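# Push utility cart through self-closing door into yellow bay

## Task

Move the utility cart through the self-closing door into the other room and park it in the yellow bay so that each of its four wheels sits inside the taped outline, not touching the tape. The case of copy paper has to be in the cart's top tray with no part of it overhanging the tray's edges. The door must have closed before the scene is ended. Either robot or both may do the work. At the end, both grippers must have released everything and the robots must have backed away, and the result has to stand without any robot holding it. A robot that falls or is left leaning means failure.

## Robot and tools

ROBOTS. Two identical Hello Robot Stretch 4 units, r1 and r2. Each has an omni-wheel base, a lift that slides up a mast, a telescoping arm that reaches forward, a wrist with yaw, pitch and roll, and a two-finger gripper. Each is roughly 1.6 m tall; no part of the base rim lies more than 0.23 m from the base origin. Cameras per robot: rN_head_camera, rN_head_left_camera, rN_head_right_camera, rN_wrist_camera (N = 1 or 2).

FRAMES. Every robot reports in its own base frame: origin on the floor under the base centre, x ahead, y to the left, z up. hand_pose is a point between the open fingertips, in that frame; it may be slightly off. base_odometry is measured from where the base stood when the scene began, counts wheel rotation only (slip looks like travel), heading in radians, left positive, range -3.142 to 3.142. The robots do not share a frame, so their positions relative to each other come only from images, lidar_m and wrist_depth_mm.

execute_actions. Arguments: actions, a list holding one action or nothing (empty list = just report state and images); cameras, optional list of camera names or ["all"] (omitted or null = all; [] = none). An action is an object with keys "r1" and/or "r2". Under a robot key:
- base: exactly one relative move, counted from the base's last reported position: translate_m (metres, forward +, -2 to 2), strafe_m (metres, left +, -2 to 2) or rotate_rad (radians, counter-clockwise seen from above +, -3.2 to 3.2).
- joints: absolute targets by name: lift_m 0 to 1.2; arm_m 0 to 0.55 (extension); wrist_yaw_rad -1.134 to 4.276 (0 ahead, + left, 3.14 folded back, above 3.4 may hit the arm); wrist_pitch_rad -1.117 to 4.259 (0 level, 1.57 pointing down); wrist_roll_rad -1.117 to 4.259 (0 fingers level, + turns clockwise viewed from behind); gripper_m -0.038 to 0.141 (fingertip gap in metres; below 0 the tips squeeze each other). Joint targets outside range are clipped and flagged; any other bad value or unknown key rejects the whole call.
- pace: "slow", "default", "fast", "max" (base up to 0.1/0.3/0.4/0.6 m/s and 1/2/3/4 rad/s; slower when lift is above 0.2 at the start of the move).
- contact_limits: {"arm_m": 0 to 0.75}, how much force the arm may use before stopping; default 0.5.
- end_of_arm: "enable_torque", sent on its own, re-powers wrist or gripper motors that shut off.
All motions in one action begin together. A part you omit may still be driving to its earlier target. One action may run at most 15 s. To unfold the wrist at the start, send lift_m 0.4 with wrist_yaw_rad 0.

RESULT LINES. base_status and joint_status: "done"; "off_target" (stopped short, may still push); "contact_stop_at_<key>" (blocked; that part goes slack, a slack lift may sink, slack wheels may roll); "limit_stop_at_<name>" (e.g. own_body, tilt over 6 degrees, which makes lift, arm and wheels slack); "time_out"; "torque_fault" (wrist motor went limp, needs enable_torque). on_its_own describes things not commanded; its "held at" is a target, not a position. turned_by_wheels vs turned_by_imu: a gap over ~0.1 rad means a collision or slip and roughly that much heading error. base_tilt in degrees, forward and right positive, each with a fixed bias up to ~1.5. lidar_m: 12 distances in metres, 30-degree sectors, first straight ahead then counter-clockwise (4th left, 7th behind, 10th right); "-" = nothing seen or closer than 0.25 m; misses clear objects and thin legs. wrist_depth_mm: 7x7 grid from top left, 100 to 2000 mm, "-" unknown. motor_effort: percent of maximum, + toward higher joint values (for wheel_0..2, + turns the base right), bracketed number is the peak during the last action; readings are biased and noisy. Gripper reading and "done" do not prove a grasp; a clear gripper effort change does. The "pictures" line lists images in order. If a result reports a stop, further motion calls in that same reply are skipped.

OTHER TOOLS. wait(seconds 0 to 10): lets the scene run and returns state and images (useful while the door closes). zoom_image(camera, region [x0, y0, x1, y1] in pixels from top-left, at most 504x504) on a camera in the latest full result. read_manual(section "licences") only returns licence text. finished_scene(scene = current scene number) ends the scene irreversibly; answering without a tool call ends everything.

CAUTIONS. Never let the two robots press together: once bases touch, even millimetres more of driving is a hard press that fails the run. The same command can move the two robots differently by up to ~3 cm per metre, so carrying one load jointly strains the arms and can tip a robot. Turning or driving with over 1 kg held and arm_m above 0.2 risks tipping, worse at high pace; strong pushes with a high gripper also tip. A level gripper holding over ~2 kg, or pressing the gripper into things with base or arm, causes torque_fault. Fingertips pressed on a surface may jam; lift to free them. Tilted-up plus rolled wrist may trigger own-body stops. Loose items may get brief random nudges. Avoid drops, slams and hard hits. Before finishing, release, back off, and confirm the door has shut.

Each tool is called after "Request:" in YAML: its name, and indented under it one key for each argument.

## Session

Request:
execute_actions:
  actions: []

Scene clock: 0.00 s.
r1.base_odometry: x=+0.000 y=+0.000 heading=+0.000 (m, m, rad; r1's odometry frame)
r1.turned_by_wheels: +0.000 (rad since the last result)
r1.turned_by_imu: +0.000 (rad since the last result)
r1.base_tilt: forward=+0.0 right=+0.0 (deg)
r1.lidar_m: 2.48 3.31 1.86 0.82 0.64 0.60 0.66 0.99 2.54 2.72 1.73 1.73
r1.base_status: not commanded
r1.joint_positions: lift_m=+0.199 arm_m=+0.001 wrist_yaw_rad=+3.086 wrist_pitch_rad=-0.007 wrist_roll_rad=-0.005 gripper_m=+0.057
r1.joint_status: not commanded
r1.motor_effort: lift_m=+18 arm_m=+0 wrist_yaw_rad=+1 wrist_pitch_rad=-6 wrist_roll_rad=+0 gripper_m=-2 wheel_0=-1 wheel_1=+0 wheel_2=+1 (%)
r1.hand_pose: x=-0.1113 y=+0.1034 z=+0.3796 quat_wxyz=(+0.028, +0.003, -0.003, +1.000) (m; r1's base frame)
r1.wrist_depth_mm: - 140 931 820 715 634 569 / - 135 904 820 715 621 574 / - 123 175 820 707 627 564 / 109 138 229 809 707 627 569 / 225 1138 976 809 715 634 574 / 1255 1160 195 809 200 627 559 / 917 946 891 144 699 603 564
r2.base_odometry: x=+0.000 y=+0.000 heading=+0.000 (m, m, rad; r2's odometry frame)
r2.turned_by_wheels: +0.000 (rad since the last result)
r2.turned_by_imu: +0.000 (rad since the last result)
r2.base_tilt: forward=-0.2 right=+0.7 (deg)
r2.lidar_m: 1.79 2.70 2.80 2.48 1.44 1.43 2.50 1.92 1.89 2.11 1.68 1.65
r2.base_status: not commanded
r2.joint_positions: lift_m=+0.215 arm_m=-0.002 wrist_yaw_rad=+3.022 wrist_pitch_rad=-0.017 wrist_roll_rad=+0.009 gripper_m=+0.057
r2.joint_status: not commanded
r2.motor_effort: lift_m=+20 arm_m=-1 wrist_yaw_rad=+0 wrist_pitch_rad=-7 wrist_roll_rad=-1 gripper_m=-1 wheel_0=+0 wheel_1=+0 wheel_2=+1 (%)
r2.hand_pose: x=-0.1074 y=+0.1212 z=+0.3981 quat_wxyz=(+0.060, +0.009, +0.004, +0.998) (m; r2's base frame)
r2.wrist_depth_mm: - 147 - - - - - / - 132 - - - - 1308 / 103 137 228 - - - - / 119 146 - - - - 1308 / 1808 - - - - - 1708 / 1499 1576 204 1576 198 1397 1336 / 1042 1042 991 591 1025 931 1025
pictures: r1_head_camera, r1_head_left_camera, r1_head_right_camera, r1_wrist_camera, r2_head_camera, r2_head_left_camera, r2_head_right_camera, r2_wrist_camera
Images, in order (width x height): r1_head_camera 420x560, r1_head_left_camera 420x672, r1_head_right_camera 420x672, r1_wrist_camera 616x392, r2_head_camera 420x560, r2_head_left_camera 420x672, r2_head_right_camera 420x672, r2_wrist_camera 616x392.

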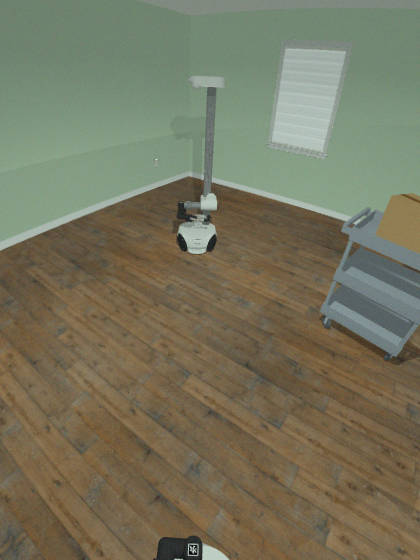

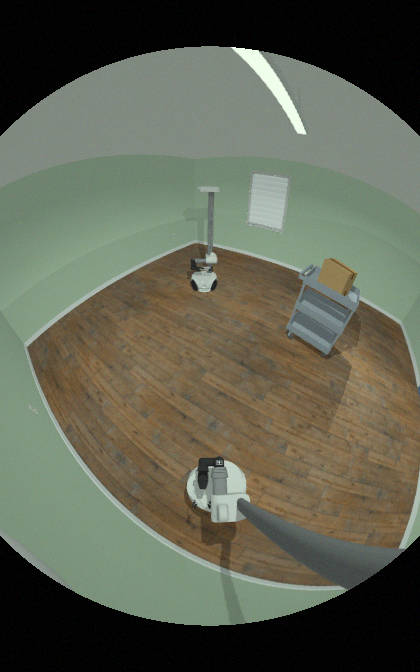

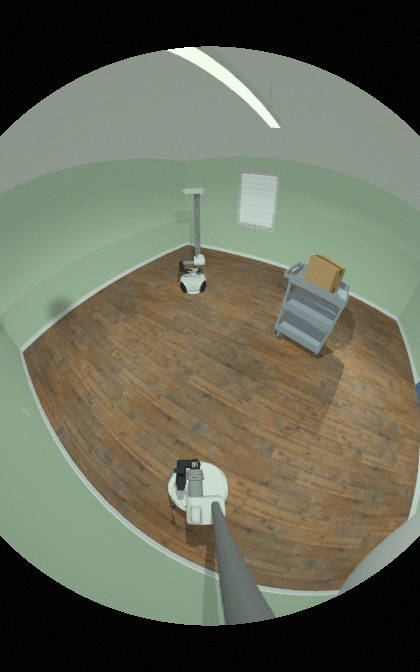

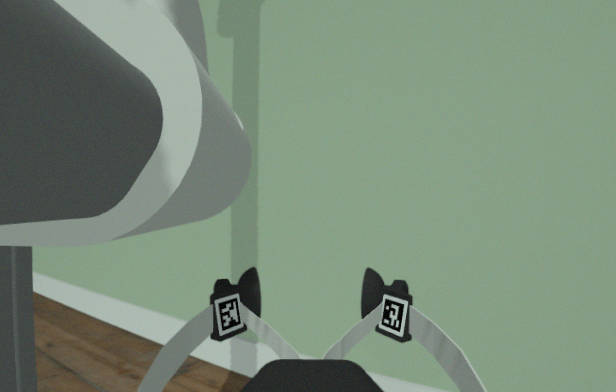

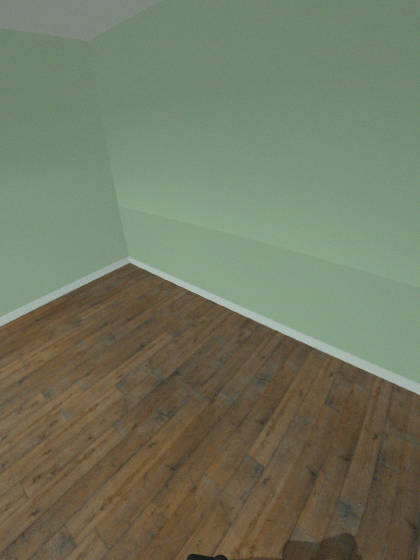

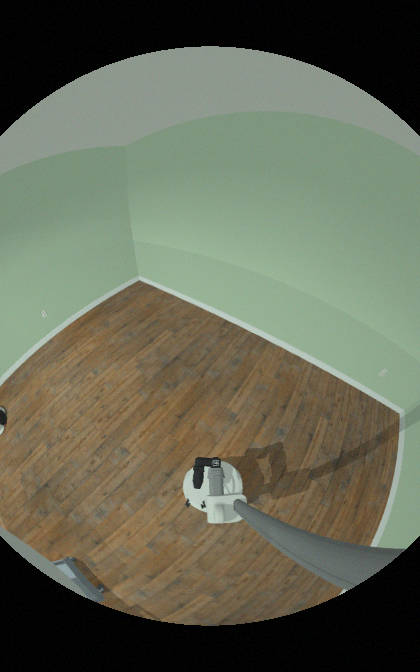

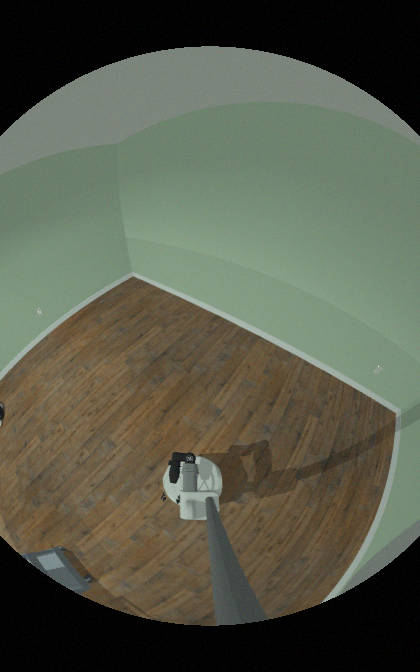

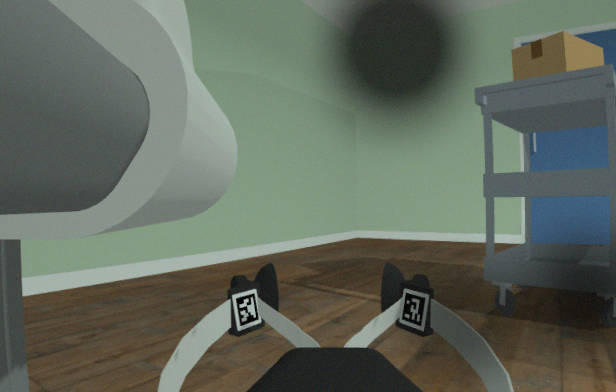

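Request:
execute_actions:
  actions:
    - {"r1":{"base":{"rotate_rad":-1.5}},"r2":{"base":{"rotate_rad":2.5}}}
  cameras: ["r1_head_camera","r1_head_left_camera","r2_head_camera","r2_head_left_camera"]

Scene clock: 2.63 s.
r1.base_odometry: x=+0.000 y=+0.000 heading=-1.500 (m, m, rad; r1's odometry frame)
r1.turned_by_wheels: -1.500 (rad since the last result)
r1.turned_by_imu: -1.521 (rad since the last result)
r1.base_tilt: forward=+0.0 right=+0.0 (deg)
r1.lidar_m: 2.77 1.72 1.72 2.46 3.28 1.63 0.79 0.64 0.62 0.69 1.06 2.51
r1.base_status: done
r1.joint_positions: lift_m=+0.199 arm_m=+0.001 wrist_yaw_rad=+3.086 wrist_pitch_rad=-0.007 wrist_roll_rad=-0.005 gripper_m=+0.057
r1.joint_status: not commanded
r1.motor_effort: lift_m=+18(18) arm_m=-1(1) wrist_yaw_rad=+1(1) wrist_pitch_rad=-6(6) wrist_roll_rad=+0(0) gripper_m=-2(3) wheel_0=+1(6) wheel_1=+1(10) wheel_2=+1(7) (%)
r1.hand_pose: x=-0.1113 y=+0.1034 z=+0.3796 quat_wxyz=(+0.028, +0.003, -0.003, +1.000) (m; r1's base frame)
r1.wrist_depth_mm: - 139 991 1336 - - - / - 135 991 1336 1983 - - / - 123 177 1308 1921 - - / 109 138 229 1308 1983 - - / 225 759 1008 1308 1863 - - / 668 798 195 1281 199 1499 1397 / 668 759 931 144 960 960 991
r2.base_odometry: x=+0.000 y=+0.000 heading=+2.499 (m, m, rad; r2's odometry frame)
r2.turned_by_wheels: +2.499 (rad since the last result)
r2.turned_by_imu: +2.528 (rad since the last result)
r2.base_tilt: forward=-0.6 right=+0.6 (deg)
r2.lidar_m: 1.43 2.79 1.96 1.88 2.03 1.74 1.65 1.73 2.36 2.79 2.49 4.00
r2.base_status: done
r2.joint_positions: lift_m=+0.215 arm_m=-0.002 wrist_yaw_rad=+3.022 wrist_pitch_rad=-0.017 wrist_roll_rad=+0.009 gripper_m=+0.057
r2.joint_status: not commanded
r2.motor_effort: lift_m=+20(20) arm_m=-1(1) wrist_yaw_rad=+1(1) wrist_pitch_rad=-5(7) wrist_roll_rad=+2(1) gripper_m=-1(3) wheel_0=-5(10) wheel_1=-5(10) wheel_2=-4(10) (%)
r2.hand_pose: x=-0.1074 y=+0.1212 z=+0.3981 quat_wxyz=(+0.060, +0.009, +0.004, +0.998) (m; r2's base frame)
r2.wrist_depth_mm: - 147 1756 1756 1808 1863 1863 / - 132 1756 1808 1808 1863 1921 / 103 138 229 1808 1756 1863 1863 / 119 146 1756 1808 1808 1863 1863 / 1708 1756 1756 1808 1756 1808 1863 / 1499 1537 204 1537 198 1537 1430 / 1042 1042 976 591 1025 931 1025
pictures: r1_head_camera, r1_head_left_camera, r2_head_camera, r2_head_left_camera
Images, in order (width x height): r1_head_camera 420x560, r1_head_left_camera 420x672, r2_head_camera 420x560, r2_head_left_camera 420x672.

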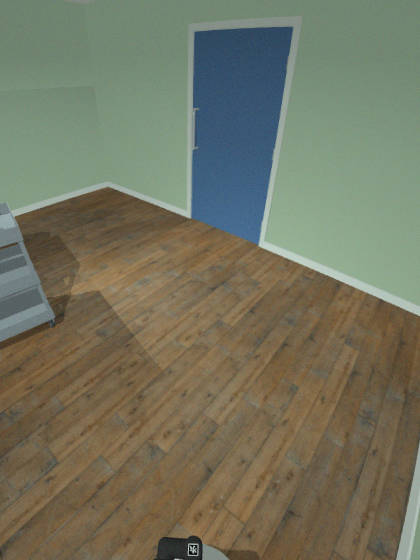

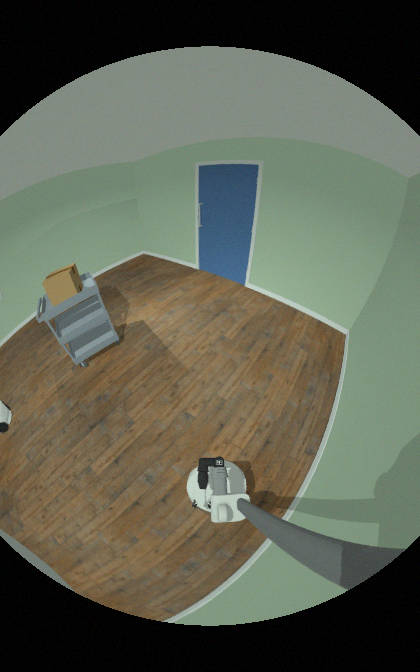

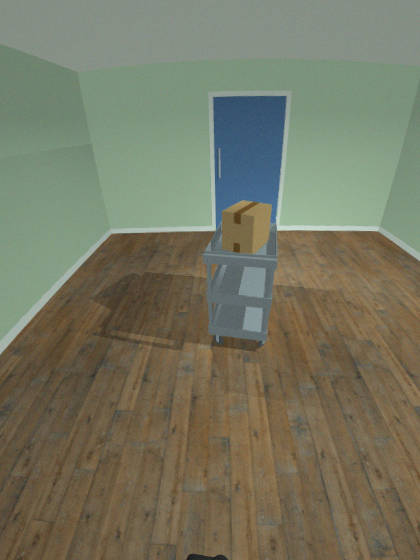

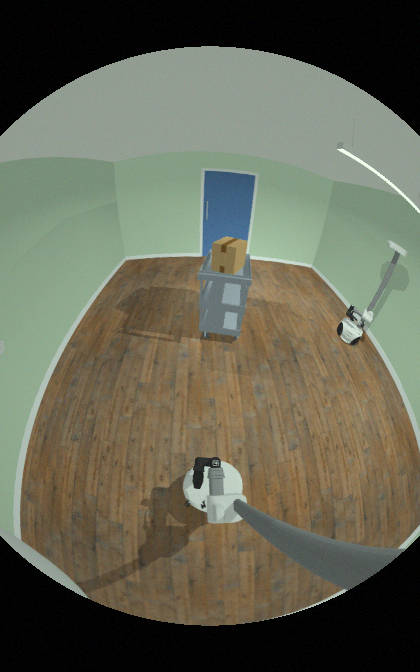

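Request:
execute_actions:
  actions:
    - {"r1":{"base":{"rotate_rad":-0.5},"joints":{"lift_m":0.8,"wrist_yaw_rad":0,"gripper_m":0.12}}}
  cameras: []

Request:
execute_actions:
  actions:
    - {"r1":{"base":{"translate_m":1.5}}}
  cameras: []

Request:
execute_actions:
  actions:
    - {"r1":{"base":{"strafe_m":1.6}}}
  cameras: ["r1_head_camera","r1_head_left_camera","r1_wrist_camera","r2_head_camera"]

Scene clock: 6.17 s.
r1.base_odometry: x=+0.000 y=+0.000 heading=-2.000 (m, m, rad; r1's odometry frame)
r1.turned_by_wheels: -0.500 (rad since the last result)
r1.turned_by_imu: -0.507 (rad since the last result)
r1.base_tilt: forward=+0.0 right=-0.1 (deg)
r1.lidar_m: 2.51 2.77 1.72 1.76 2.47 3.26 1.58 0.78 0.62 0.60 0.67 1.11
r1.base_status: done
r1.joint_positions: lift_m=+0.800 arm_m=+0.001 wrist_yaw_rad=+0.001 wrist_pitch_rad=-0.007 wrist_roll_rad=-0.005 gripper_m=+0.120
r1.joint_status: all done
r1.motor_effort: lift_m=+20(24) arm_m=+0(1) wrist_yaw_rad=-1(6) wrist_pitch_rad=-6(6) wrist_roll_rad=+0(1) gripper_m=-1(2) wheel_0=+0(8) wheel_1=-1(7) wheel_2=-1(7) (%)
r1.hand_pose: x=+0.4604 y=-0.0873 z=+0.9800 quat_wxyz=(+1.000, -0.002, -0.003, +0.000) (m; r1's base frame)
r1.wrist_depth_mm: - - - - - - 1182 / - - - - - - 1205 / - - - - - - 1205 / - - - - - - 1205 / - - - - - - 1182 / - - - - - 1661 1182 / - - - 148 - 1661 1160
r2.base_odometry: x=+0.000 y=+0.000 heading=+2.499 (m, m, rad; r2's odometry frame)
r2.turned_by_wheels: +0.000 (rad since the last result)
r2.turned_by_imu: +0.001 (rad since the last result)
r2.base_tilt: forward=-0.4 right=+0.7 (deg)
r2.lidar_m: 1.43 2.76 2.01 1.89 2.00 1.73 1.65 1.72 2.37 2.80 2.47 3.98
r2.base_status: not commanded
r2.joint_positions: lift_m=+0.215 arm_m=-0.002 wrist_yaw_rad=+3.022 wrist_pitch_rad=-0.017 wrist_roll_rad=+0.009 gripper_m=+0.057
r2.joint_status: not commanded
r2.motor_effort: lift_m=+20(20) arm_m=-1(1) wrist_yaw_rad=+0(0) wrist_pitch_rad=-6(7) wrist_roll_rad=+1(1) gripper_m=-2(3) wheel_0=-5(5) wheel_1=-4(5) wheel_2=-4(4) (%)
r2.hand_pose: x=-0.1074 y=+0.1212 z=+0.3981 quat_wxyz=(+0.060, +0.009, +0.004, +0.998) (m; r2's base frame)
r2.wrist_depth_mm: - 147 1756 1808 1808 1863 1863 / - 132 1808 1756 1808 1808 1863 / 103 137 228 1808 1808 1863 1863 / 119 146 1756 1808 1808 1808 1863 / 1708 1708 1756 1756 1863 1808 1808 / 1537 1537 204 1576 198 1499 1464 / 1060 1042 976 591 1008 917 1025
pictures: none
No camera images: the call's "cameras" was empty. Leave "cameras" out to get every camera's image.

Scene clock: 12.63 s.
r1.base_odometry: x=-0.624 y=-1.364 heading=-2.000 (m, m, rad; r1's odometry frame)
r1.turned_by_wheels: +0.000 (rad since the last result)
r1.turned_by_imu: -0.005 (rad since the last result)
r1.base_tilt: forward=+0.0 right=-0.1 (deg)
r1.lidar_m: 1.01 1.15 1.82 3.80 1.75 3.39 2.25 1.10 0.86 0.86 0.95 1.03
r1.base_status: done
r1.joint_positions: lift_m=+0.800 arm_m=+0.001 wrist_yaw_rad=+0.000 wrist_pitch_rad=-0.007 wrist_roll_rad=-0.005 gripper_m=+0.120
r1.joint_status: not commanded
r1.motor_effort: lift_m=+19(21) arm_m=-1(1) wrist_yaw_rad=+0(1) wrist_pitch_rad=-6(6) wrist_roll_rad=+1(0) gripper_m=-1(1) wheel_0=+2(5) wheel_1=+2(4) wheel_2=+1(10) (%)
r1.hand_pose: x=+0.4604 y=-0.0873 z=+0.9801 quat_wxyz=(+1.000, -0.002, -0.003, +0.000) (m; r1's base frame)
r1.wrist_depth_mm: 991 917 878 831 798 768 732 / 976 931 878 831 798 778 741 / 976 917 878 831 798 768 741 / 976 917 891 820 788 778 750 / 976 917 878 842 798 759 741 / 976 931 842 831 778 759 741 / 976 946 866 148 798 741 741
r2.base_odometry: x=+0.000 y=+0.000 heading=+2.499 (m, m, rad; r2's odometry frame)
r2.turned_by_wheels: +0.000 (rad since the last result)
r2.turned_by_imu: +0.002 (rad since the last result)
r2.base_tilt: forward=-0.5 right=+0.7 (deg)
r2.lidar_m: 1.42 2.80 1.97 1.89 2.05 1.75 1.66 1.72 2.37 2.78 2.92 3.44
r2.base_status: not commanded
r2.joint_positions: lift_m=+0.215 arm_m=-0.002 wrist_yaw_rad=+3.022 wrist_pitch_rad=-0.017 wrist_roll_rad=+0.009 gripper_m=+0.057
r2.joint_status: not commanded
r2.motor_effort: lift_m=+20(20) arm_m=-1(1) wrist_yaw_rad=+1(1) wrist_pitch_rad=-6(6) wrist_roll_rad=+0(1) gripper_m=-4(2) wheel_0=-5(5) wheel_1=-5(5) wheel_2=-5(4) (%)
r2.hand_pose: x=-0.1074 y=+0.1212 z=+0.3981 quat_wxyz=(+0.060, +0.009, +0.004, +0.998) (m; r2's base frame)
r2.wrist_depth_mm: - 147 1808 1756 1808 1863 1863 / - 132 1756 1756 1808 1808 1863 / 103 137 228 1756 1808 1863 1863 / 119 147 1756 1756 1808 1808 1863 / 1708 1756 1756 1808 1863 1863 1863 / 1537 1537 204 1576 198 1499 1464 / 1042 1042 991 591 1025 931 1025
pictures: none
No camera images: the call's "cameras" was empty. Leave "cameras" out to get every camera's image.

Scene clock: 19.30 s.
r1.base_odometry: x=+0.831 y=-2.030 heading=-2.000 (m, m, rad; r1's odometry frame)
r1.turned_by_wheels: +0.000 (rad since the last result)
r1.turned_by_imu: +0.004 (rad since the last result)
r1.base_tilt: forward=-0.1 right=+0.0 (deg)
r1.lidar_m: 1.27 1.44 2.27 2.26 2.53 0.70 0.70 3.03 2.49 2.47 1.61 1.30
r1.base_status: done
r1.joint_positions: lift_m=+0.800 arm_m=+0.001 wrist_yaw_rad=+0.000 wrist_pitch_rad=-0.007 wrist_roll_rad=-0.005 gripper_m=+0.120
r1.joint_status: not commanded
r1.motor_effort: lift_m=+19(19) arm_m=-1(1) wrist_yaw_rad=+0(1) wrist_pitch_rad=-6(6) wrist_roll_rad=+1(0) gripper_m=+0(2) wheel_0=-1(9) wheel_1=-2(9) wheel_2=-1(1) (%)
r1.hand_pose: x=+0.4604 y=-0.0873 z=+0.9801 quat_wxyz=(+1.000, -0.002, -0.003, +0.000) (m; r1's base frame)
r1.wrist_depth_mm: 1308 1205 1160 1098 1060 1008 976 / 1281 1255 1182 1098 1060 1008 960 / 1281 1205 1160 1098 1060 1008 976 / 1255 1205 1138 1098 1060 1025 976 / 1281 1229 1160 1098 1078 1008 960 / 1308 1229 1118 1118 1060 991 991 / 1281 1205 1138 143 1042 991 976
r2.base_odometry: x=+0.000 y=+0.000 heading=+2.499 (m, m, rad; r2's odometry frame)
r2.turned_by_wheels: +0.000 (rad since the last result)
r2.turned_by_imu: +0.003 (rad since the last result)
r2.base_tilt: forward=-0.4 right=+0.7 (deg)
r2.lidar_m: 1.42 2.77 2.01 1.89 2.02 1.75 1.65 1.74 2.37 2.79 2.92 4.00
r2.base_status: not commanded
r2.joint_positions: lift_m=+0.215 arm_m=-0.002 wrist_yaw_rad=+3.022 wrist_pitch_rad=-0.017 wrist_roll_rad=+0.009 gripper_m=+0.057
r2.joint_status: not commanded
r2.motor_effort: lift_m=+20(20) arm_m=-1(1) wrist_yaw_rad=+0(0) wrist_pitch_rad=-6(6) wrist_roll_rad=-1(0) gripper_m=-3(2) wheel_0=-5(5) wheel_1=-5(5) wheel_2=-4(4) (%)
r2.hand_pose: x=-0.1074 y=+0.1212 z=+0.3981 quat_wxyz=(+0.060, +0.009, +0.004, +0.998) (m; r2's base frame)
r2.wrist_depth_mm: - 147 1756 1756 1808 1863 1863 / - 132 1808 1808 1808 1863 1863 / 103 137 228 1756 1808 1808 1863 / 119 146 1708 1756 1808 1808 1863 / 1708 1708 1756 1756 1808 1863 1863 / 1499 1576 204 1576 198 1499 1464 / 1060 1025 991 597 1008 946 1025
pictures: r1_head_camera, r1_head_left_camera, r1_wrist_camera, r2_head_camera
Images, in order (width x height): r1_head_camera 420x560, r1_head_left_camera 420x672, r1_wrist_camera 616x392, r2_head_camera 420x560.

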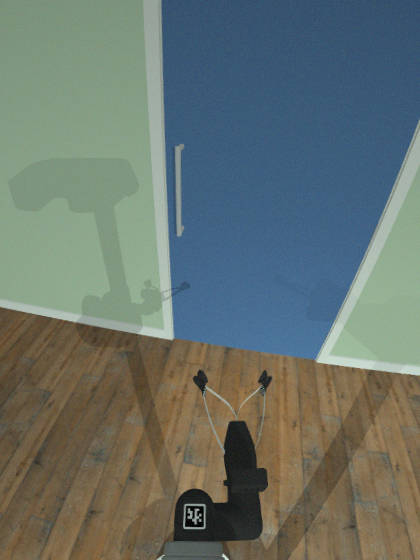

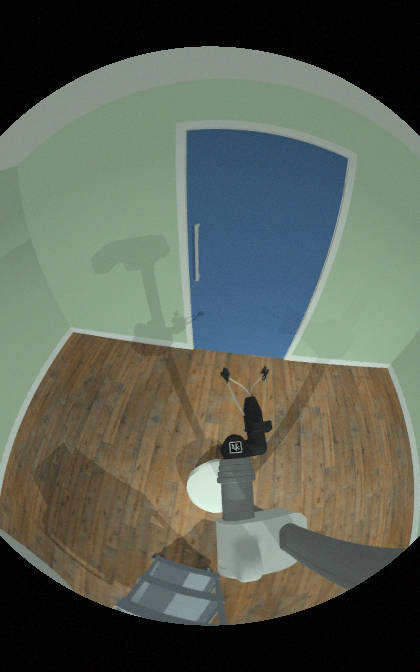

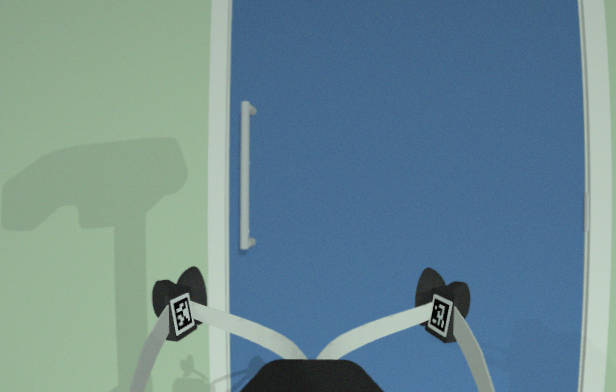

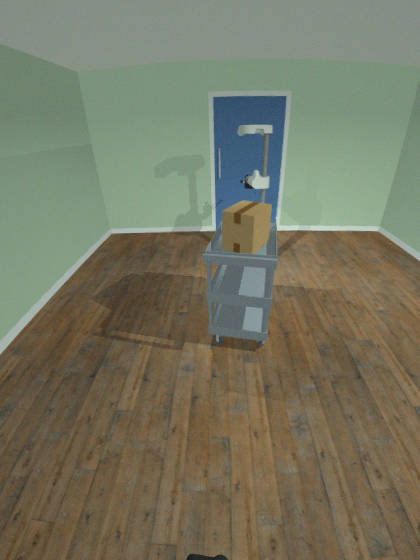

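Request:
execute_actions:
  actions:
    - {"r1":{"base":{"strafe_m":0.19},"joints":{"lift_m":0.85,"arm_m":0.4}}}
  cameras: []

Request:
execute_actions:
  actions:
    - {"r1":{"base":{"translate_m":0.3}}}
  cameras: ["r1_head_camera","r1_wrist_camera"]

Scene clock: 21.77 s.
r1.base_odometry: x=+1.004 y=-2.109 heading=-2.000 (m, m, rad; r1's odometry frame)
r1.turned_by_wheels: +0.000 (rad since the last result)
r1.turned_by_imu: +0.001 (rad since the last result)
r1.base_tilt: forward=-0.1 right=+0.0 (deg)
r1.lidar_m: 1.27 1.48 2.08 2.04 2.29 0.63 0.65 3.28 2.69 2.66 1.65 1.34
r1.base_status: done
r1.joint_positions: lift_m=+0.850 arm_m=+0.399 wrist_yaw_rad=+0.000 wrist_pitch_rad=-0.007 wrist_roll_rad=-0.005 gripper_m=+0.120
r1.joint_status: all done
r1.motor_effort: lift_m=+20(24) arm_m=+5(7) wrist_yaw_rad=+1(1) wrist_pitch_rad=-6(6) wrist_roll_rad=+0(1) gripper_m=-1(1) wheel_0=+1(8) wheel_1=+0(10) wheel_2=+0(0) (%)
r1.hand_pose: x=+0.8584 y=-0.0874 z=+1.0301 quat_wxyz=(+1.000, -0.002, -0.004, +0.000) (m; r1's base frame)
r1.wrist_depth_mm: 854 809 768 750 715 676 654 / 854 820 768 732 715 676 654 / 854 809 768 741 699 676 661 / 842 809 778 732 707 668 647 / 854 798 778 741 715 676 647 / 854 809 741 741 699 668 654 / 842 809 750 148 699 661 647
r2.base_odometry: x=+0.000 y=+0.000 heading=+2.499 (m, m, rad; r2's odometry frame)
r2.turned_by_wheels: +0.000 (rad since the last result)
r2.turned_by_imu: +0.001 (rad since the last result)
r2.base_tilt: forward=-0.4 right=+0.8 (deg)
r2.lidar_m: 1.41 2.76 1.98 1.89 2.02 1.73 1.66 1.73 2.38 2.80 2.91 3.98
r2.base_status: not commanded
r2.joint_positions: lift_m=+0.215 arm_m=-0.002 wrist_yaw_rad=+3.022 wrist_pitch_rad=-0.017 wrist_roll_rad=+0.009 gripper_m=+0.057
r2.joint_status: not commanded
r2.motor_effort: lift_m=+21(20) arm_m=-1(1) wrist_yaw_rad=+0(0) wrist_pitch_rad=-7(7) wrist_roll_rad=+2(1) gripper_m=-4(7) wheel_0=-5(5) wheel_1=-5(5) wheel_2=-5(4) (%)
r2.hand_pose: x=-0.1074 y=+0.1212 z=+0.3981 quat_wxyz=(+0.060, +0.009, +0.004, +0.998) (m; r2's base frame)
r2.wrist_depth_mm: - 147 1808 1808 1863 1863 1863 / - 132 1756 1863 1808 1863 1921 / 103 137 228 1808 1808 1863 1863 / 119 146 1708 1808 1808 1808 1863 / 1708 1756 1756 1808 1808 1863 1863 / 1537 1576 204 1576 198 1499 1464 / 1060 1060 991 597 1008 931 1025
pictures: none
No camera images: the call's "cameras" was empty. Leave "cameras" out to get every camera's image.

Scene clock: 24.23 s.
r1.base_odometry: x=+0.879 y=-2.381 heading=-2.000 (m, m, rad; r1's odometry frame)
r1.turned_by_wheels: +0.000 (rad since the last result)
r1.turned_by_imu: -0.001 (rad since the last result)
r1.base_tilt: forward=+0.0 right=+0.0 (deg)
r1.lidar_m: 0.97 1.14 1.82 2.02 2.26 1.06 0.91 3.35 2.72 2.60 1.30 1.04
r1.base_status: done
r1.joint_positions: lift_m=+0.850 arm_m=+0.399 wrist_yaw_rad=+0.000 wrist_pitch_rad=-0.007 wrist_roll_rad=-0.005 gripper_m=+0.120
r1.joint_status: not commanded
r1.motor_effort: lift_m=+20(20) arm_m=+5(5) wrist_yaw_rad=+0(1) wrist_pitch_rad=-6(5) wrist_roll_rad=+0(1) gripper_m=-1(0) wheel_0=+0(6) wheel_1=+0(5) wheel_2=+0(9) (%)
r1.hand_pose: x=+0.8584 y=-0.0874 z=+1.0301 quat_wxyz=(+1.000, -0.002, -0.004, +0.000) (m; r1's base frame)
r1.wrist_depth_mm: 508 477 449 430 418 394 387 / 504 477 449 433 418 402 382 / 500 480 449 427 418 399 384 / 500 480 449 430 413 397 384 / 504 480 445 430 415 402 384 / 504 480 433 427 410 397 384 / 500 480 445 143 415 392 382
r2.base_odometry: x=+0.000 y=+0.000 heading=+2.499 (m, m, rad; r2's odometry frame)
r2.turned_by_wheels: +0.000 (rad since the last result)
r2.turned_by_imu: +0.001 (rad since the last result)
r2.base_tilt: forward=-0.2 right=+0.6 (deg)
r2.lidar_m: 1.42 2.79 2.02 1.90 2.02 1.74 1.65 1.74 2.35 2.79 2.91 3.99
r2.base_status: not commanded
r2.joint_positions: lift_m=+0.215 arm_m=-0.002 wrist_yaw_rad=+3.022 wrist_pitch_rad=-0.017 wrist_roll_rad=+0.009 gripper_m=+0.057
r2.joint_status: not commanded
r2.motor_effort: lift_m=+20(20) arm_m=-1(1) wrist_yaw_rad=+1(1) wrist_pitch_rad=-6(7) wrist_roll_rad=-1(1) gripper_m=-5(3) wheel_0=-5(5) wheel_1=-5(5) wheel_2=-4(4) (%)
r2.hand_pose: x=-0.1074 y=+0.1212 z=+0.3981 quat_wxyz=(+0.060, +0.009, +0.004, +0.998) (m; r2's base frame)
r2.wrist_depth_mm: - 147 1756 1808 1808 1863 1863 / - 132 1808 1808 1808 1863 1863 / 103 138 228 1756 1808 1808 1808 / 119 146 1756 1808 1808 1808 1863 / 1708 1756 1708 1756 1808 1863 1863 / 1499 1576 204 1576 198 1499 1499 / 1060 1042 991 591 1025 931 1025
pictures: r1_head_camera, r1_wrist_camera
Images, in order (width x height): r1_head_camera 420x560, r1_wrist_camera 616x392.

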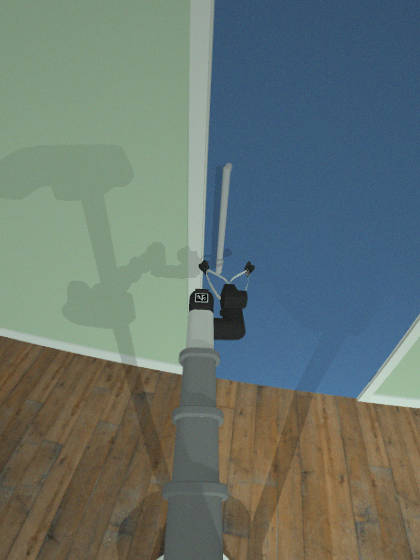

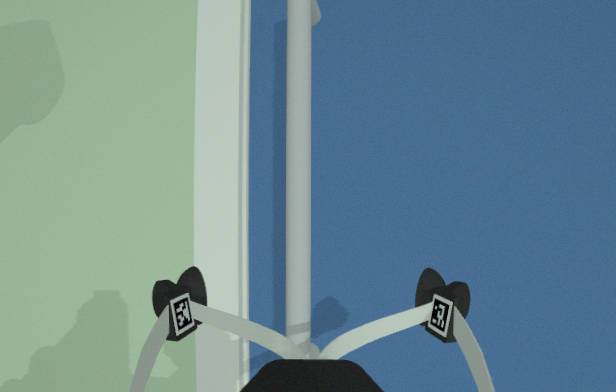

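Handle ~0.37 from camera; advance 0.14.

Request:
execute_actions:
  actions:
    - {"r1":{"joints":{"arm_m":0.54}}}
  cameras: []

Request:
execute_actions:
  actions:
    - {"r1":{"joints":{"gripper_m":-0.02}}}
  cameras: ["r1_wrist_camera"]

Request:
execute_actions:
  actions:
    - {"r1":{"joints":{"arm_m":0.2},"pace":"slow"}}
  cameras: ["r1_head_camera","r1_wrist_camera"]

Scene clock: 25.87 s.
r1.base_odometry: x=+0.879 y=-2.381 heading=-2.000 (m, m, rad; r1's odometry frame)
r1.turned_by_wheels: +0.000 (rad since the last result)
r1.turned_by_imu: +0.000 (rad since the last result)
r1.base_tilt: forward=-0.1 right=-0.1 (deg)
r1.lidar_m: 0.97 1.12 1.82 2.03 2.24 1.04 0.92 3.34 2.75 2.57 1.31 1.04
r1.base_status: not commanded
r1.joint_positions: lift_m=+0.850 arm_m=+0.539 wrist_yaw_rad=+0.000 wrist_pitch_rad=-0.007 wrist_roll_rad=-0.005 gripper_m=+0.120
r1.joint_status: all done
r1.motor_effort: lift_m=+20(20) arm_m=+5(5) wrist_yaw_rad=+1(1) wrist_pitch_rad=-6(6) wrist_roll_rad=+1(0) gripper_m=-1(0) wheel_0=+0(0) wheel_1=+0(0) wheel_2=+0(0) (%)
r1.hand_pose: x=+0.9984 y=-0.0874 z=+1.0301 quat_wxyz=(+1.000, -0.002, -0.003, +0.000) (m; r1's base frame)
r1.wrist_depth_mm: 343 325 303 289 281 270 260 / 343 324 304 290 282 270 262 / 342 324 306 287 281 268 262 / 340 322 304 289 282 271 260 / 342 322 304 289 281 271 259 / 338 325 298 289 281 266 260 / 340 325 303 148 278 266 259
r2.base_odometry: x=+0.000 y=+0.000 heading=+2.499 (m, m, rad; r2's odometry frame)
r2.turned_by_wheels: +0.000 (rad since the last result)
r2.turned_by_imu: +0.001 (rad since the last result)
r2.base_tilt: forward=-0.4 right=+0.8 (deg)
r2.lidar_m: 1.42 2.78 2.01 1.90 2.02 1.72 1.65 1.74 2.37 2.80 2.92 4.00
r2.base_status: not commanded
r2.joint_positions: lift_m=+0.215 arm_m=-0.002 wrist_yaw_rad=+3.022 wrist_pitch_rad=-0.017 wrist_roll_rad=+0.009 gripper_m=+0.057
r2.joint_status: not commanded
r2.motor_effort: lift_m=+20(20) arm_m=-1(1) wrist_yaw_rad=+1(0) wrist_pitch_rad=-6(6) wrist_roll_rad=+0(0) gripper_m=-3(2) wheel_0=-5(5) wheel_1=-5(5) wheel_2=-4(4) (%)
r2.hand_pose: x=-0.1074 y=+0.1212 z=+0.3981 quat_wxyz=(+0.060, +0.009, +0.004, +0.998) (m; r2's base frame)
r2.wrist_depth_mm: - 147 1756 1808 1808 1808 1863 / - 132 1808 1756 1808 1863 1808 / 103 137 228 1756 1808 1808 1808 / 119 146 1756 1756 1808 1808 1808 / 1661 1756 1708 1808 1808 1808 1863 / 1499 1576 204 1576 198 1499 1464 / 1042 1042 991 591 1008 931 1025
pictures: none
No camera images: the call's "cameras" was empty. Leave "cameras" out to get every camera's image.

Scene clock: 28.07 s.
r1.base_odometry: x=+0.879 y=-2.382 heading=-1.999 (m, m, rad; r1's odometry frame)
r1.turned_by_wheels: +0.001 (rad since the last result)
r1.turned_by_imu: +0.002 (rad since the last result)
r1.base_tilt: forward=+0.0 right=+0.0 (deg)
r1.lidar_m: 0.97 1.16 1.83 2.01 2.22 1.02 0.93 3.34 2.73 2.55 1.29 1.02
r1.base_status: not commanded
r1.joint_positions: lift_m=+0.850 arm_m=+0.539 wrist_yaw_rad=+0.012 wrist_pitch_rad=-0.007 wrist_roll_rad=-0.005 gripper_m=-0.019
r1.joint_status: all done
r1.on_its_own: wrist_yaw_rad is at rest, and its effort (-33) is outside its rest range (-13 to +13)
r1.motor_effort: lift_m=+20(20) arm_m=+3(6) wrist_yaw_rad=-33(37) wrist_pitch_rad=-6(6) wrist_roll_rad=+1(0) gripper_m=-19(21) wheel_0=+7(7) wheel_1=+3(4) wheel_2=+7(7) (%)
r1.hand_pose: x=+0.9998 y=-0.0841 z=+1.0301 quat_wxyz=(+1.000, -0.002, -0.004, +0.006) (m; r1's base frame)
r1.wrist_depth_mm: 347 327 301 220 273 263 253 / 345 327 300 220 277 262 252 / 347 329 301 220 273 263 252 / 343 329 300 220 274 262 253 / 343 329 298 221 274 263 253 / 347 325 185 213 187 263 253 / 345 228 298 212 271 255 253
r2.base_odometry: x=+0.000 y=+0.000 heading=+2.499 (m, m, rad; r2's odometry frame)
r2.turned_by_wheels: +0.000 (rad since the last result)
r2.turned_by_imu: +0.001 (rad since the last result)
r2.base_tilt: forward=-0.4 right=+0.8 (deg)
r2.lidar_m: 1.42 2.76 1.98 1.90 2.01 1.75 1.65 1.73 2.37 2.80 2.94 4.00
r2.base_status: not commanded
r2.joint_positions: lift_m=+0.215 arm_m=-0.002 wrist_yaw_rad=+3.022 wrist_pitch_rad=-0.017 wrist_roll_rad=+0.009 gripper_m=+0.057
r2.joint_status: not commanded
r2.motor_effort: lift_m=+20(20) arm_m=-1(1) wrist_yaw_rad=+1(1) wrist_pitch_rad=-6(6) wrist_roll_rad=+1(2) gripper_m=-6(3) wheel_0=-5(5) wheel_1=-5(5) wheel_2=-4(4) (%)
r2.hand_pose: x=-0.1074 y=+0.1212 z=+0.3981 quat_wxyz=(+0.060, +0.009, +0.004, +0.998) (m; r2's base frame)
r2.wrist_depth_mm: - 147 1756 1808 1863 1808 1863 / - 132 1756 1756 1808 1808 1863 / 103 137 229 1756 1808 1863 1863 / 119 146 1756 1808 1808 1808 1808 / 1756 1756 1808 1808 1808 1863 1863 / 1499 1537 204 1576 198 1499 1464 / 1042 1042 991 591 1008 931 1025
pictures: r1_wrist_camera
Images, in order (width x height): r1_wrist_camera 616x392.

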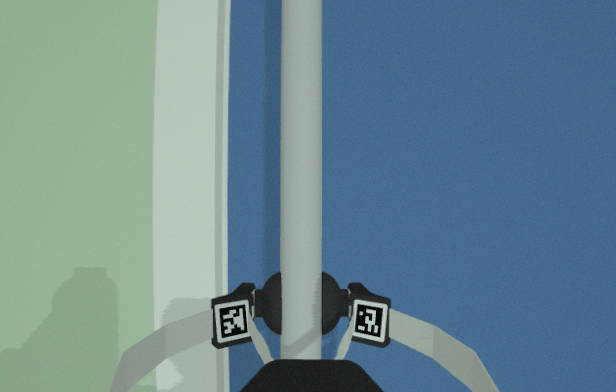

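Scene clock: 32.73 s.
r1.base_odometry: x=+0.879 y=-2.381 heading=-2.001 (m, m, rad; r1's odometry frame)
r1.turned_by_wheels: -0.002 (rad since the last result)
r1.turned_by_imu: -0.002 (rad since the last result)
r1.base_tilt: forward=+0.0 right=+0.0 (deg)
r1.lidar_m: 0.62 1.13 1.82 2.01 2.23 1.05 0.91 3.37 2.74 2.58 1.24 0.73
r1.base_status: not commanded
r1.joint_positions: lift_m=+0.850 arm_m=+0.201 wrist_yaw_rad=-0.008 wrist_pitch_rad=-0.006 wrist_roll_rad=-0.005 gripper_m=-0.019
r1.joint_status: all done
r1.on_its_own: wrist_yaw_rad is at rest, and its effort (+23) is outside its rest range (-13 to +13)
r1.motor_effort: lift_m=+20(20) arm_m=-7(6) wrist_yaw_rad=+23(41) wrist_pitch_rad=-8(9) wrist_roll_rad=+1(0) gripper_m=-23(21) wheel_0=-5(7) wheel_1=-2(4) wheel_2=-2(8) (%)
r1.hand_pose: x=+0.6599 y=-0.0896 z=+1.0298 quat_wxyz=(+1.000, -0.002, -0.003, -0.004) (m; r1's base frame)
r1.wrist_depth_mm: 732 691 281 285 306 320 334 / 723 683 281 285 303 320 336 / 715 691 281 286 304 319 334 / 723 683 279 283 303 320 334 / 723 691 282 285 307 319 338 / 723 683 187 216 207 320 334 / 723 699 276 217 303 233 336
r2.base_odometry: x=+0.000 y=+0.000 heading=+2.499 (m, m, rad; r2's odometry frame)
r2.turned_by_wheels: +0.000 (rad since the last result)
r2.turned_by_imu: +0.002 (rad since the last result)
r2.base_tilt: forward=-0.4 right=+0.8 (deg)
r2.lidar_m: 1.43 2.75 2.00 1.88 2.03 1.71 1.66 1.74 2.37 2.78 2.91 4.01
r2.base_status: not commanded
r2.joint_positions: lift_m=+0.215 arm_m=-0.002 wrist_yaw_rad=+3.022 wrist_pitch_rad=-0.017 wrist_roll_rad=+0.009 gripper_m=+0.057
r2.joint_status: not commanded
r2.motor_effort: lift_m=+20(21) arm_m=+0(1) wrist_yaw_rad=+2(1) wrist_pitch_rad=-7(6) wrist_roll_rad=+1(0) gripper_m=-5(0) wheel_0=-5(5) wheel_1=-5(5) wheel_2=-4(4) (%)
r2.hand_pose: x=-0.1074 y=+0.1212 z=+0.3981 quat_wxyz=(+0.060, +0.009, +0.004, +0.998) (m; r2's base frame)
r2.wrist_depth_mm: - 147 1756 1756 1808 1863 1863 / - 132 1808 1808 1808 1863 1863 / 103 137 229 1808 1808 1808 1921 / 119 146 1756 1808 1808 1808 1863 / 1708 1756 1756 1756 1808 1863 1808 / 1499 1537 204 1576 198 1499 1464 / 1060 1042 1008 591 1008 931 1025
pictures: r1_head_camera, r1_wrist_camera
Images, in order (width x height): r1_head_camera 420x560, r1_wrist_camera 616x392.

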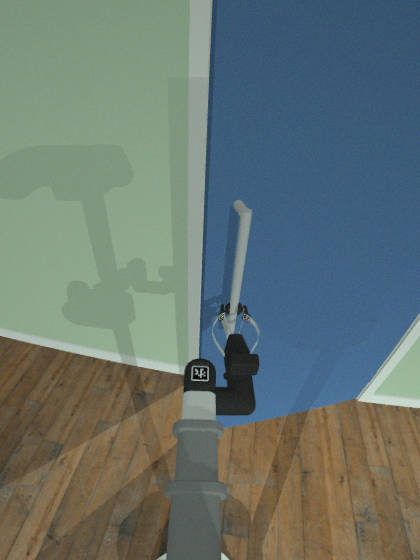

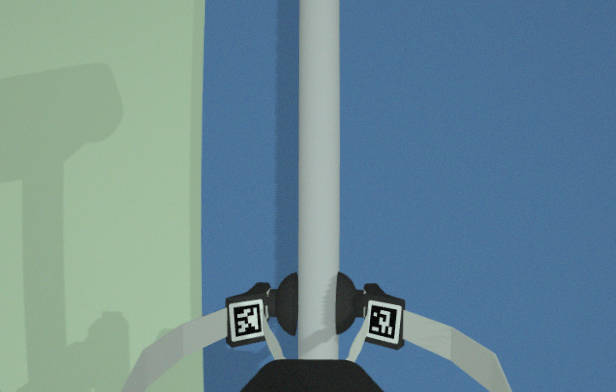

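Request:
execute_actions:
  actions:
    - {"r1":{"base":{"strafe_m":-0.07},"joints":{"arm_m":0.0},"pace":"slow"}}
  cameras: []

Request:
execute_actions:
  actions:
    - {"r1":{"base":{"translate_m":-0.07},"pace":"slow"}}
  cameras: []

Request:
execute_actions:
  actions:
    - {"r1":{"base":{"strafe_m":-0.08},"pace":"slow"}}
  cameras: []

Request:
execute_actions:
  actions:
    - {"r1":{"base":{"translate_m":-0.11},"pace":"slow"}}
  cameras: []

Request:
execute_actions:
  actions:
    - {"r1":{"base":{"strafe_m":-0.09},"pace":"slow"}}
  cameras: ["r1_head_left_camera","r1_wrist_camera"]

Scene clock: 36.33 s.
r1.base_odometry: x=+0.815 y=-2.352 heading=-2.001 (m, m, rad; r1's odometry frame)
r1.turned_by_wheels: +0.000 (rad since the last result)
r1.turned_by_imu: +0.000 (rad since the last result)
r1.base_tilt: forward=+0.0 right=+0.0 (deg)
r1.lidar_m: 0.44 1.13 1.80 2.09 2.30 0.94 0.96 3.29 2.66 2.54 1.24 0.55
r1.base_status: done
r1.joint_positions: lift_m=+0.850 arm_m=+0.002 wrist_yaw_rad=-0.011 wrist_pitch_rad=-0.004 wrist_roll_rad=-0.005 gripper_m=-0.019
r1.joint_status: all done
r1.on_its_own: wrist_yaw_rad is at rest, and its effort (+31) is outside its rest range (-13 to +13)
r1.motor_effort: lift_m=+20(20) arm_m=-8(6) wrist_yaw_rad=+31(59) wrist_pitch_rad=-14(14) wrist_roll_rad=+1(1) gripper_m=-22(22) wheel_0=-5(16) wheel_1=-1(6) wheel_2=+0(7) (%)
r1.hand_pose: x=+0.4607 y=-0.0905 z=+1.0292 quat_wxyz=(+1.000, -0.002, -0.002, -0.005) (m; r1's base frame)
r1.wrist_depth_mm: 931 891 272 286 332 379 430 / 931 904 273 283 329 379 427 / 931 891 274 285 332 379 430 / 976 891 273 287 332 377 430 / 931 917 273 285 332 377 430 / 917 878 265 205 188 379 433 / 917 891 265 221 327 255 436
r2.base_odometry: x=+0.000 y=+0.000 heading=+2.499 (m, m, rad; r2's odometry frame)
r2.turned_by_wheels: +0.000 (rad since the last result)
r2.turned_by_imu: +0.001 (rad since the last result)
r2.base_tilt: forward=-0.5 right=+0.7 (deg)
r2.lidar_m: 1.42 2.76 1.98 1.92 2.01 1.73 1.64 1.72 2.38 2.78 2.91 4.00
r2.base_status: not commanded
r2.joint_positions: lift_m=+0.215 arm_m=-0.002 wrist_yaw_rad=+3.022 wrist_pitch_rad=-0.017 wrist_roll_rad=+0.009 gripper_m=+0.057
r2.joint_status: not commanded
r2.motor_effort: lift_m=+20(20) arm_m=-1(1) wrist_yaw_rad=+1(1) wrist_pitch_rad=-6(5) wrist_roll_rad=+0(2) gripper_m=+0(0) wheel_0=-5(5) wheel_1=-5(5) wheel_2=-5(4) (%)
r2.hand_pose: x=-0.1074 y=+0.1212 z=+0.3981 quat_wxyz=(+0.060, +0.009, +0.004, +0.998) (m; r2's base frame)
r2.wrist_depth_mm: - 147 1756 1808 1808 1863 1863 / - 132 1756 1808 1808 1863 1863 / 103 138 228 1808 1863 1863 1863 / 119 146 1756 1756 1808 1863 1863 / 1708 1708 1756 1808 1808 1863 1863 / 1537 1576 204 1576 198 1499 1464 / 1042 1060 1008 597 1008 931 1025
pictures: none
No camera images: the call's "cameras" was empty. Leave "cameras" out to get every camera's image.

Scene clock: 38.30 s.
r1.base_odometry: x=+0.844 y=-2.289 heading=-2.001 (m, m, rad; r1's odometry frame)
r1.turned_by_wheels: +0.000 (rad since the last result)
r1.turned_by_imu: +0.000 (rad since the last result)
r1.base_tilt: forward=-0.1 right=-0.1 (deg)
r1.lidar_m: 0.74 1.19 1.90 2.09 2.33 0.86 0.89 3.24 2.65 2.63 1.33 0.89
r1.base_status: done
r1.joint_positions: lift_m=+0.850 arm_m=+0.001 wrist_yaw_rad=+0.000 wrist_pitch_rad=-0.007 wrist_roll_rad=-0.005 gripper_m=-0.020
r1.joint_status: not commanded
r1.motor_effort: lift_m=+20(20) arm_m=-3(8) wrist_yaw_rad=+2(35) wrist_pitch_rad=-7(14) wrist_roll_rad=+0(1) gripper_m=-12(21) wheel_0=-3(9) wheel_1=-2(4) wheel_2=+2(6) (%)
r1.hand_pose: x=+0.4607 y=-0.0875 z=+1.0300 quat_wxyz=(+1.000, -0.002, -0.003, +0.000) (m; r1's base frame)
r1.wrist_depth_mm: 1060 960 931 621 634 661 676 / 1025 976 946 627 640 668 676 / 1042 976 609 621 647 654 668 / 1025 976 609 615 640 661 676 / 1025 976 615 615 640 647 676 / 1025 991 609 200 640 654 683 / 1042 976 603 181 634 654 683
r2.base_odometry: x=+0.000 y=+0.000 heading=+2.499 (m, m, rad; r2's odometry frame)
r2.turned_by_wheels: +0.000 (rad since the last result)
r2.turned_by_imu: +0.001 (rad since the last result)
r2.base_tilt: forward=-0.3 right=+0.8 (deg)
r2.lidar_m: 1.42 2.75 1.98 1.88 2.02 1.70 1.66 1.73 2.36 2.80 2.90 4.02
r2.base_status: not commanded
r2.joint_positions: lift_m=+0.215 arm_m=-0.002 wrist_yaw_rad=+3.022 wrist_pitch_rad=-0.017 wrist_roll_rad=+0.009 gripper_m=+0.057
r2.joint_status: not commanded
r2.motor_effort: lift_m=+20(20) arm_m=-1(1) wrist_yaw_rad=+0(1) wrist_pitch_rad=-7(7) wrist_roll_rad=-1(1) gripper_m=-2(6) wheel_0=-5(5) wheel_1=-5(5) wheel_2=-4(4) (%)
r2.hand_pose: x=-0.1074 y=+0.1212 z=+0.3981 quat_wxyz=(+0.060, +0.009, +0.004, +0.998) (m; r2's base frame)
r2.wrist_depth_mm: - 147 1756 1808 1863 1863 1808 / - 132 1756 1756 1808 1808 1863 / 103 137 228 1808 1808 1808 1863 / 119 146 1756 1808 1863 1808 1863 / 1708 1708 1756 1808 1808 1808 1863 / 1499 1576 204 1576 198 1499 1464 / 1060 1060 991 597 1008 931 1025
pictures: none
No camera images: the call's "cameras" was empty. Leave "cameras" out to get every camera's image.

Scene clock: 40.23 s.
r1.base_odometry: x=+0.772 y=-2.255 heading=-2.001 (m, m, rad; r1's odometry frame)
r1.turned_by_wheels: +0.000 (rad since the last result)
r1.turned_by_imu: +0.000 (rad since the last result)
r1.base_tilt: forward=+0.0 right=-0.1 (deg)
r1.lidar_m: 1.04 1.20 1.91 2.17 2.41 0.90 0.91 3.15 2.59 2.55 1.36 1.07
r1.base_status: done
r1.joint_positions: lift_m=+0.850 arm_m=+0.001 wrist_yaw_rad=+0.000 wrist_pitch_rad=-0.007 wrist_roll_rad=-0.005 gripper_m=-0.020
r1.joint_status: not commanded
r1.motor_effort: lift_m=+20(20) arm_m=-3(3) wrist_yaw_rad=+2(2) wrist_pitch_rad=-7(6) wrist_roll_rad=+1(1) gripper_m=-12(12) wheel_0=+3(5) wheel_1=+0(5) wheel_2=+0(2) (%)
r1.hand_pose: x=+0.4607 y=-0.0875 z=+1.0300 quat_wxyz=(+1.000, -0.002, -0.003, +0.000) (m; r1's base frame)
r1.wrist_depth_mm: 1008 976 904 866 854 798 788 / 1025 960 917 878 854 809 778 / 1008 976 904 878 854 798 759 / 1025 946 917 866 831 809 768 / 991 991 917 904 842 788 750 / 1008 960 904 200 831 798 778 / 1025 960 917 182 842 809 759
r2.base_odometry: x=+0.000 y=+0.000 heading=+2.499 (m, m, rad; r2's odometry frame)
r2.turned_by_wheels: +0.000 (rad since the last result)
r2.turned_by_imu: +0.001 (rad since the last result)
r2.base_tilt: forward=-0.3 right=+0.6 (deg)
r2.lidar_m: 1.40 2.78 2.00 1.90 2.02 1.75 1.63 1.74 2.38 2.78 2.91 4.00
r2.base_status: not commanded
r2.joint_positions: lift_m=+0.215 arm_m=-0.002 wrist_yaw_rad=+3.022 wrist_pitch_rad=-0.017 wrist_roll_rad=+0.009 gripper_m=+0.057
r2.joint_status: not commanded
r2.motor_effort: lift_m=+21(20) arm_m=-1(1) wrist_yaw_rad=+0(0) wrist_pitch_rad=-7(6) wrist_roll_rad=+0(2) gripper_m=-10(4) wheel_0=-5(5) wheel_1=-5(5) wheel_2=-4(4) (%)
r2.hand_pose: x=-0.1074 y=+0.1212 z=+0.3981 quat_wxyz=(+0.060, +0.009, +0.004, +0.998) (m; r2's base frame)
r2.wrist_depth_mm: - 147 1808 1756 1863 1808 1863 / - 132 1756 1808 1756 1863 1863 / 103 138 228 1808 1863 1808 1863 / 119 146 1756 1756 1808 1863 1863 / 1708 1756 1756 1808 1808 1808 1756 / 1499 1576 204 1576 198 1499 1464 / 1060 1042 991 597 1008 931 1025
pictures: none
No camera images: the call's "cameras" was empty. Leave "cameras" out to get every camera's image.

Scene clock: 42.63 s.
r1.base_odometry: x=+0.818 y=-2.156 heading=-2.001 (m, m, rad; r1's odometry frame)
r1.turned_by_wheels: +0.000 (rad since the last result)
r1.turned_by_imu: +0.000 (rad since the last result)
r1.base_tilt: forward=+0.0 right=+0.0 (deg)
r1.lidar_m: 1.15 1.31 2.11 2.20 2.44 0.80 0.80 3.15 2.56 2.53 1.47 1.20
r1.base_status: done
r1.joint_positions: lift_m=+0.850 arm_m=+0.001 wrist_yaw_rad=+0.000 wrist_pitch_rad=-0.007 wrist_roll_rad=-0.005 gripper_m=-0.020
r1.joint_status: not commanded
r1.motor_effort: lift_m=+20(20) arm_m=-3(3) wrist_yaw_rad=+2(2) wrist_pitch_rad=-7(6) wrist_roll_rad=+1(0) gripper_m=-13(12) wheel_0=-3(6) wheel_1=-2(3) wheel_2=+3(7) (%)
r1.hand_pose: x=+0.4607 y=-0.0875 z=+1.0300 quat_wxyz=(+1.000, -0.002, -0.003, +0.000) (m; r1's base frame)
r1.wrist_depth_mm: 1160 1118 1042 991 931 917 866 / 1138 1078 1025 991 960 904 878 / 1138 1078 1042 991 960 904 854 / 1160 1078 1042 1008 946 917 878 / 1138 1098 1025 976 946 904 878 / 1138 1078 1025 200 931 904 866 / 1138 1060 1025 181 946 891 866
r2.base_odometry: x=+0.000 y=+0.000 heading=+2.499 (m, m, rad; r2's odometry frame)
r2.turned_by_wheels: +0.000 (rad since the last result)
r2.turned_by_imu: +0.001 (rad since the last result)
r2.base_tilt: forward=-0.6 right=+0.8 (deg)
r2.lidar_m: 1.40 2.75 1.99 1.91 2.02 1.75 1.65 1.72 2.37 2.78 2.91 3.98
r2.base_status: not commanded
r2.joint_positions: lift_m=+0.215 arm_m=-0.002 wrist_yaw_rad=+3.022 wrist_pitch_rad=-0.017 wrist_roll_rad=+0.009 gripper_m=+0.057
r2.joint_status: not commanded
r2.motor_effort: lift_m=+20(20) arm_m=+0(1) wrist_yaw_rad=+2(0) wrist_pitch_rad=-6(6) wrist_roll_rad=+1(0) gripper_m=-2(5) wheel_0=-5(5) wheel_1=-5(5) wheel_2=-4(4) (%)
r2.hand_pose: x=-0.1074 y=+0.1212 z=+0.3981 quat_wxyz=(+0.060, +0.009, +0.004, +0.998) (m; r2's base frame)
r2.wrist_depth_mm: - 147 1756 1808 1808 1808 1863 / - 132 1808 1808 1808 1863 1863 / 103 137 227 1756 1808 1808 1863 / 119 146 1756 1756 1808 1863 1863 / 1708 1756 1756 1808 1808 1863 1808 / 1499 1537 204 1576 198 1499 1464 / 1060 1042 991 591 1008 931 1025
pictures: none
No camera images: the call's "cameras" was empty. Leave "cameras" out to get every camera's image.

Scene clock: 44.67 s.
r1.base_odometry: x=+0.736 y=-2.118 heading=-2.001 (m, m, rad; r1's odometry frame)
r1.turned_by_wheels: +0.000 (rad since the last result)
r1.turned_by_imu: +0.000 (rad since the last result)
r1.base_tilt: forward=+0.0 right=-0.1 (deg)
r1.lidar_m: 1.17 1.30 2.06 2.27 2.54 0.83 0.82 3.03 2.47 2.45 1.45 1.18
r1.base_status: done
r1.joint_positions: lift_m=+0.850 arm_m=+0.001 wrist_yaw_rad=+0.000 wrist_pitch_rad=-0.007 wrist_roll_rad=-0.005 gripper_m=-0.020
r1.joint_status: not commanded
r1.motor_effort: lift_m=+20(20) arm_m=-3(3) wrist_yaw_rad=+2(2) wrist_pitch_rad=-7(6) wrist_roll_rad=+1(1) gripper_m=-12(10) wheel_0=+0(5) wheel_1=-2(3) wheel_2=+1(3) (%)
r1.hand_pose: x=+0.4607 y=-0.0875 z=+1.0300 quat_wxyz=(+1.000, -0.002, -0.003, +0.000) (m; r1's base frame)
r1.wrist_depth_mm: 1138 1078 1025 960 931 891 854 / 1118 1060 1008 976 946 904 842 / 1138 1078 1025 991 931 891 866 / 1138 1078 1025 991 946 904 878 / 1118 1098 1008 976 917 904 866 / 1118 1060 1008 200 931 878 854 / 1138 1060 1008 182 931 854 866
r2.base_odometry: x=+0.000 y=+0.000 heading=+2.499 (m, m, rad; r2's odometry frame)
r2.turned_by_wheels: +0.000 (rad since the last result)
r2.turned_by_imu: +0.001 (rad since the last result)
r2.base_tilt: forward=-0.5 right=+0.5 (deg)
r2.lidar_m: 1.41 2.79 1.99 1.89 2.00 1.71 1.65 1.71 2.38 2.81 2.91 4.00
r2.base_status: not commanded
r2.joint_positions: lift_m=+0.215 arm_m=-0.002 wrist_yaw_rad=+3.022 wrist_pitch_rad=-0.017 wrist_roll_rad=+0.009 gripper_m=+0.057
r2.joint_status: not commanded
r2.motor_effort: lift_m=+20(20) arm_m=-1(1) wrist_yaw_rad=+1(1) wrist_pitch_rad=-7(6) wrist_roll_rad=+1(1) gripper_m=-3(1) wheel_0=-5(5) wheel_1=-4(5) wheel_2=-4(4) (%)
r2.hand_pose: x=-0.1074 y=+0.1212 z=+0.3981 quat_wxyz=(+0.060, +0.009, +0.004, +0.998) (m; r2's base frame)
r2.wrist_depth_mm: - 147 1756 1808 1863 1808 1863 / - 132 1756 1756 1808 1863 1863 / 103 137 227 1756 1808 1808 1863 / 119 146 1756 1756 1808 1863 1863 / 1708 1756 1756 1808 1808 1863 1921 / 1537 1537 204 1576 198 1499 1464 / 1060 1042 991 597 1008 931 1042
pictures: r1_head_left_camera, r1_wrist_camera
Images, in order (width x height): r1_head_left_camera 420x672, r1_wrist_camera 616x392.

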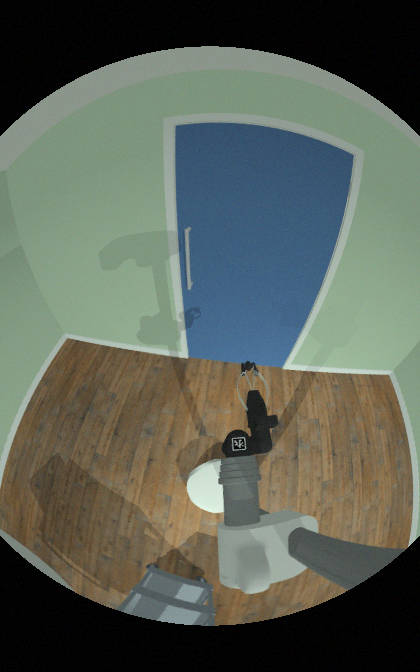

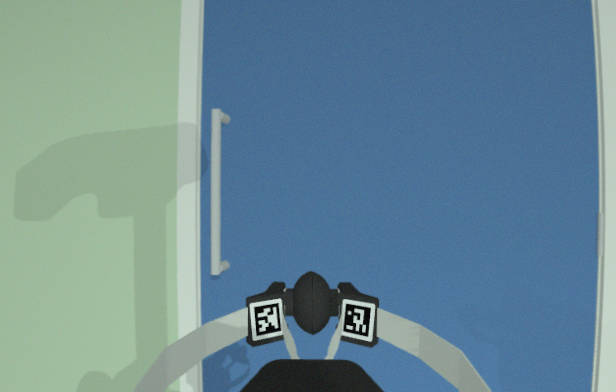

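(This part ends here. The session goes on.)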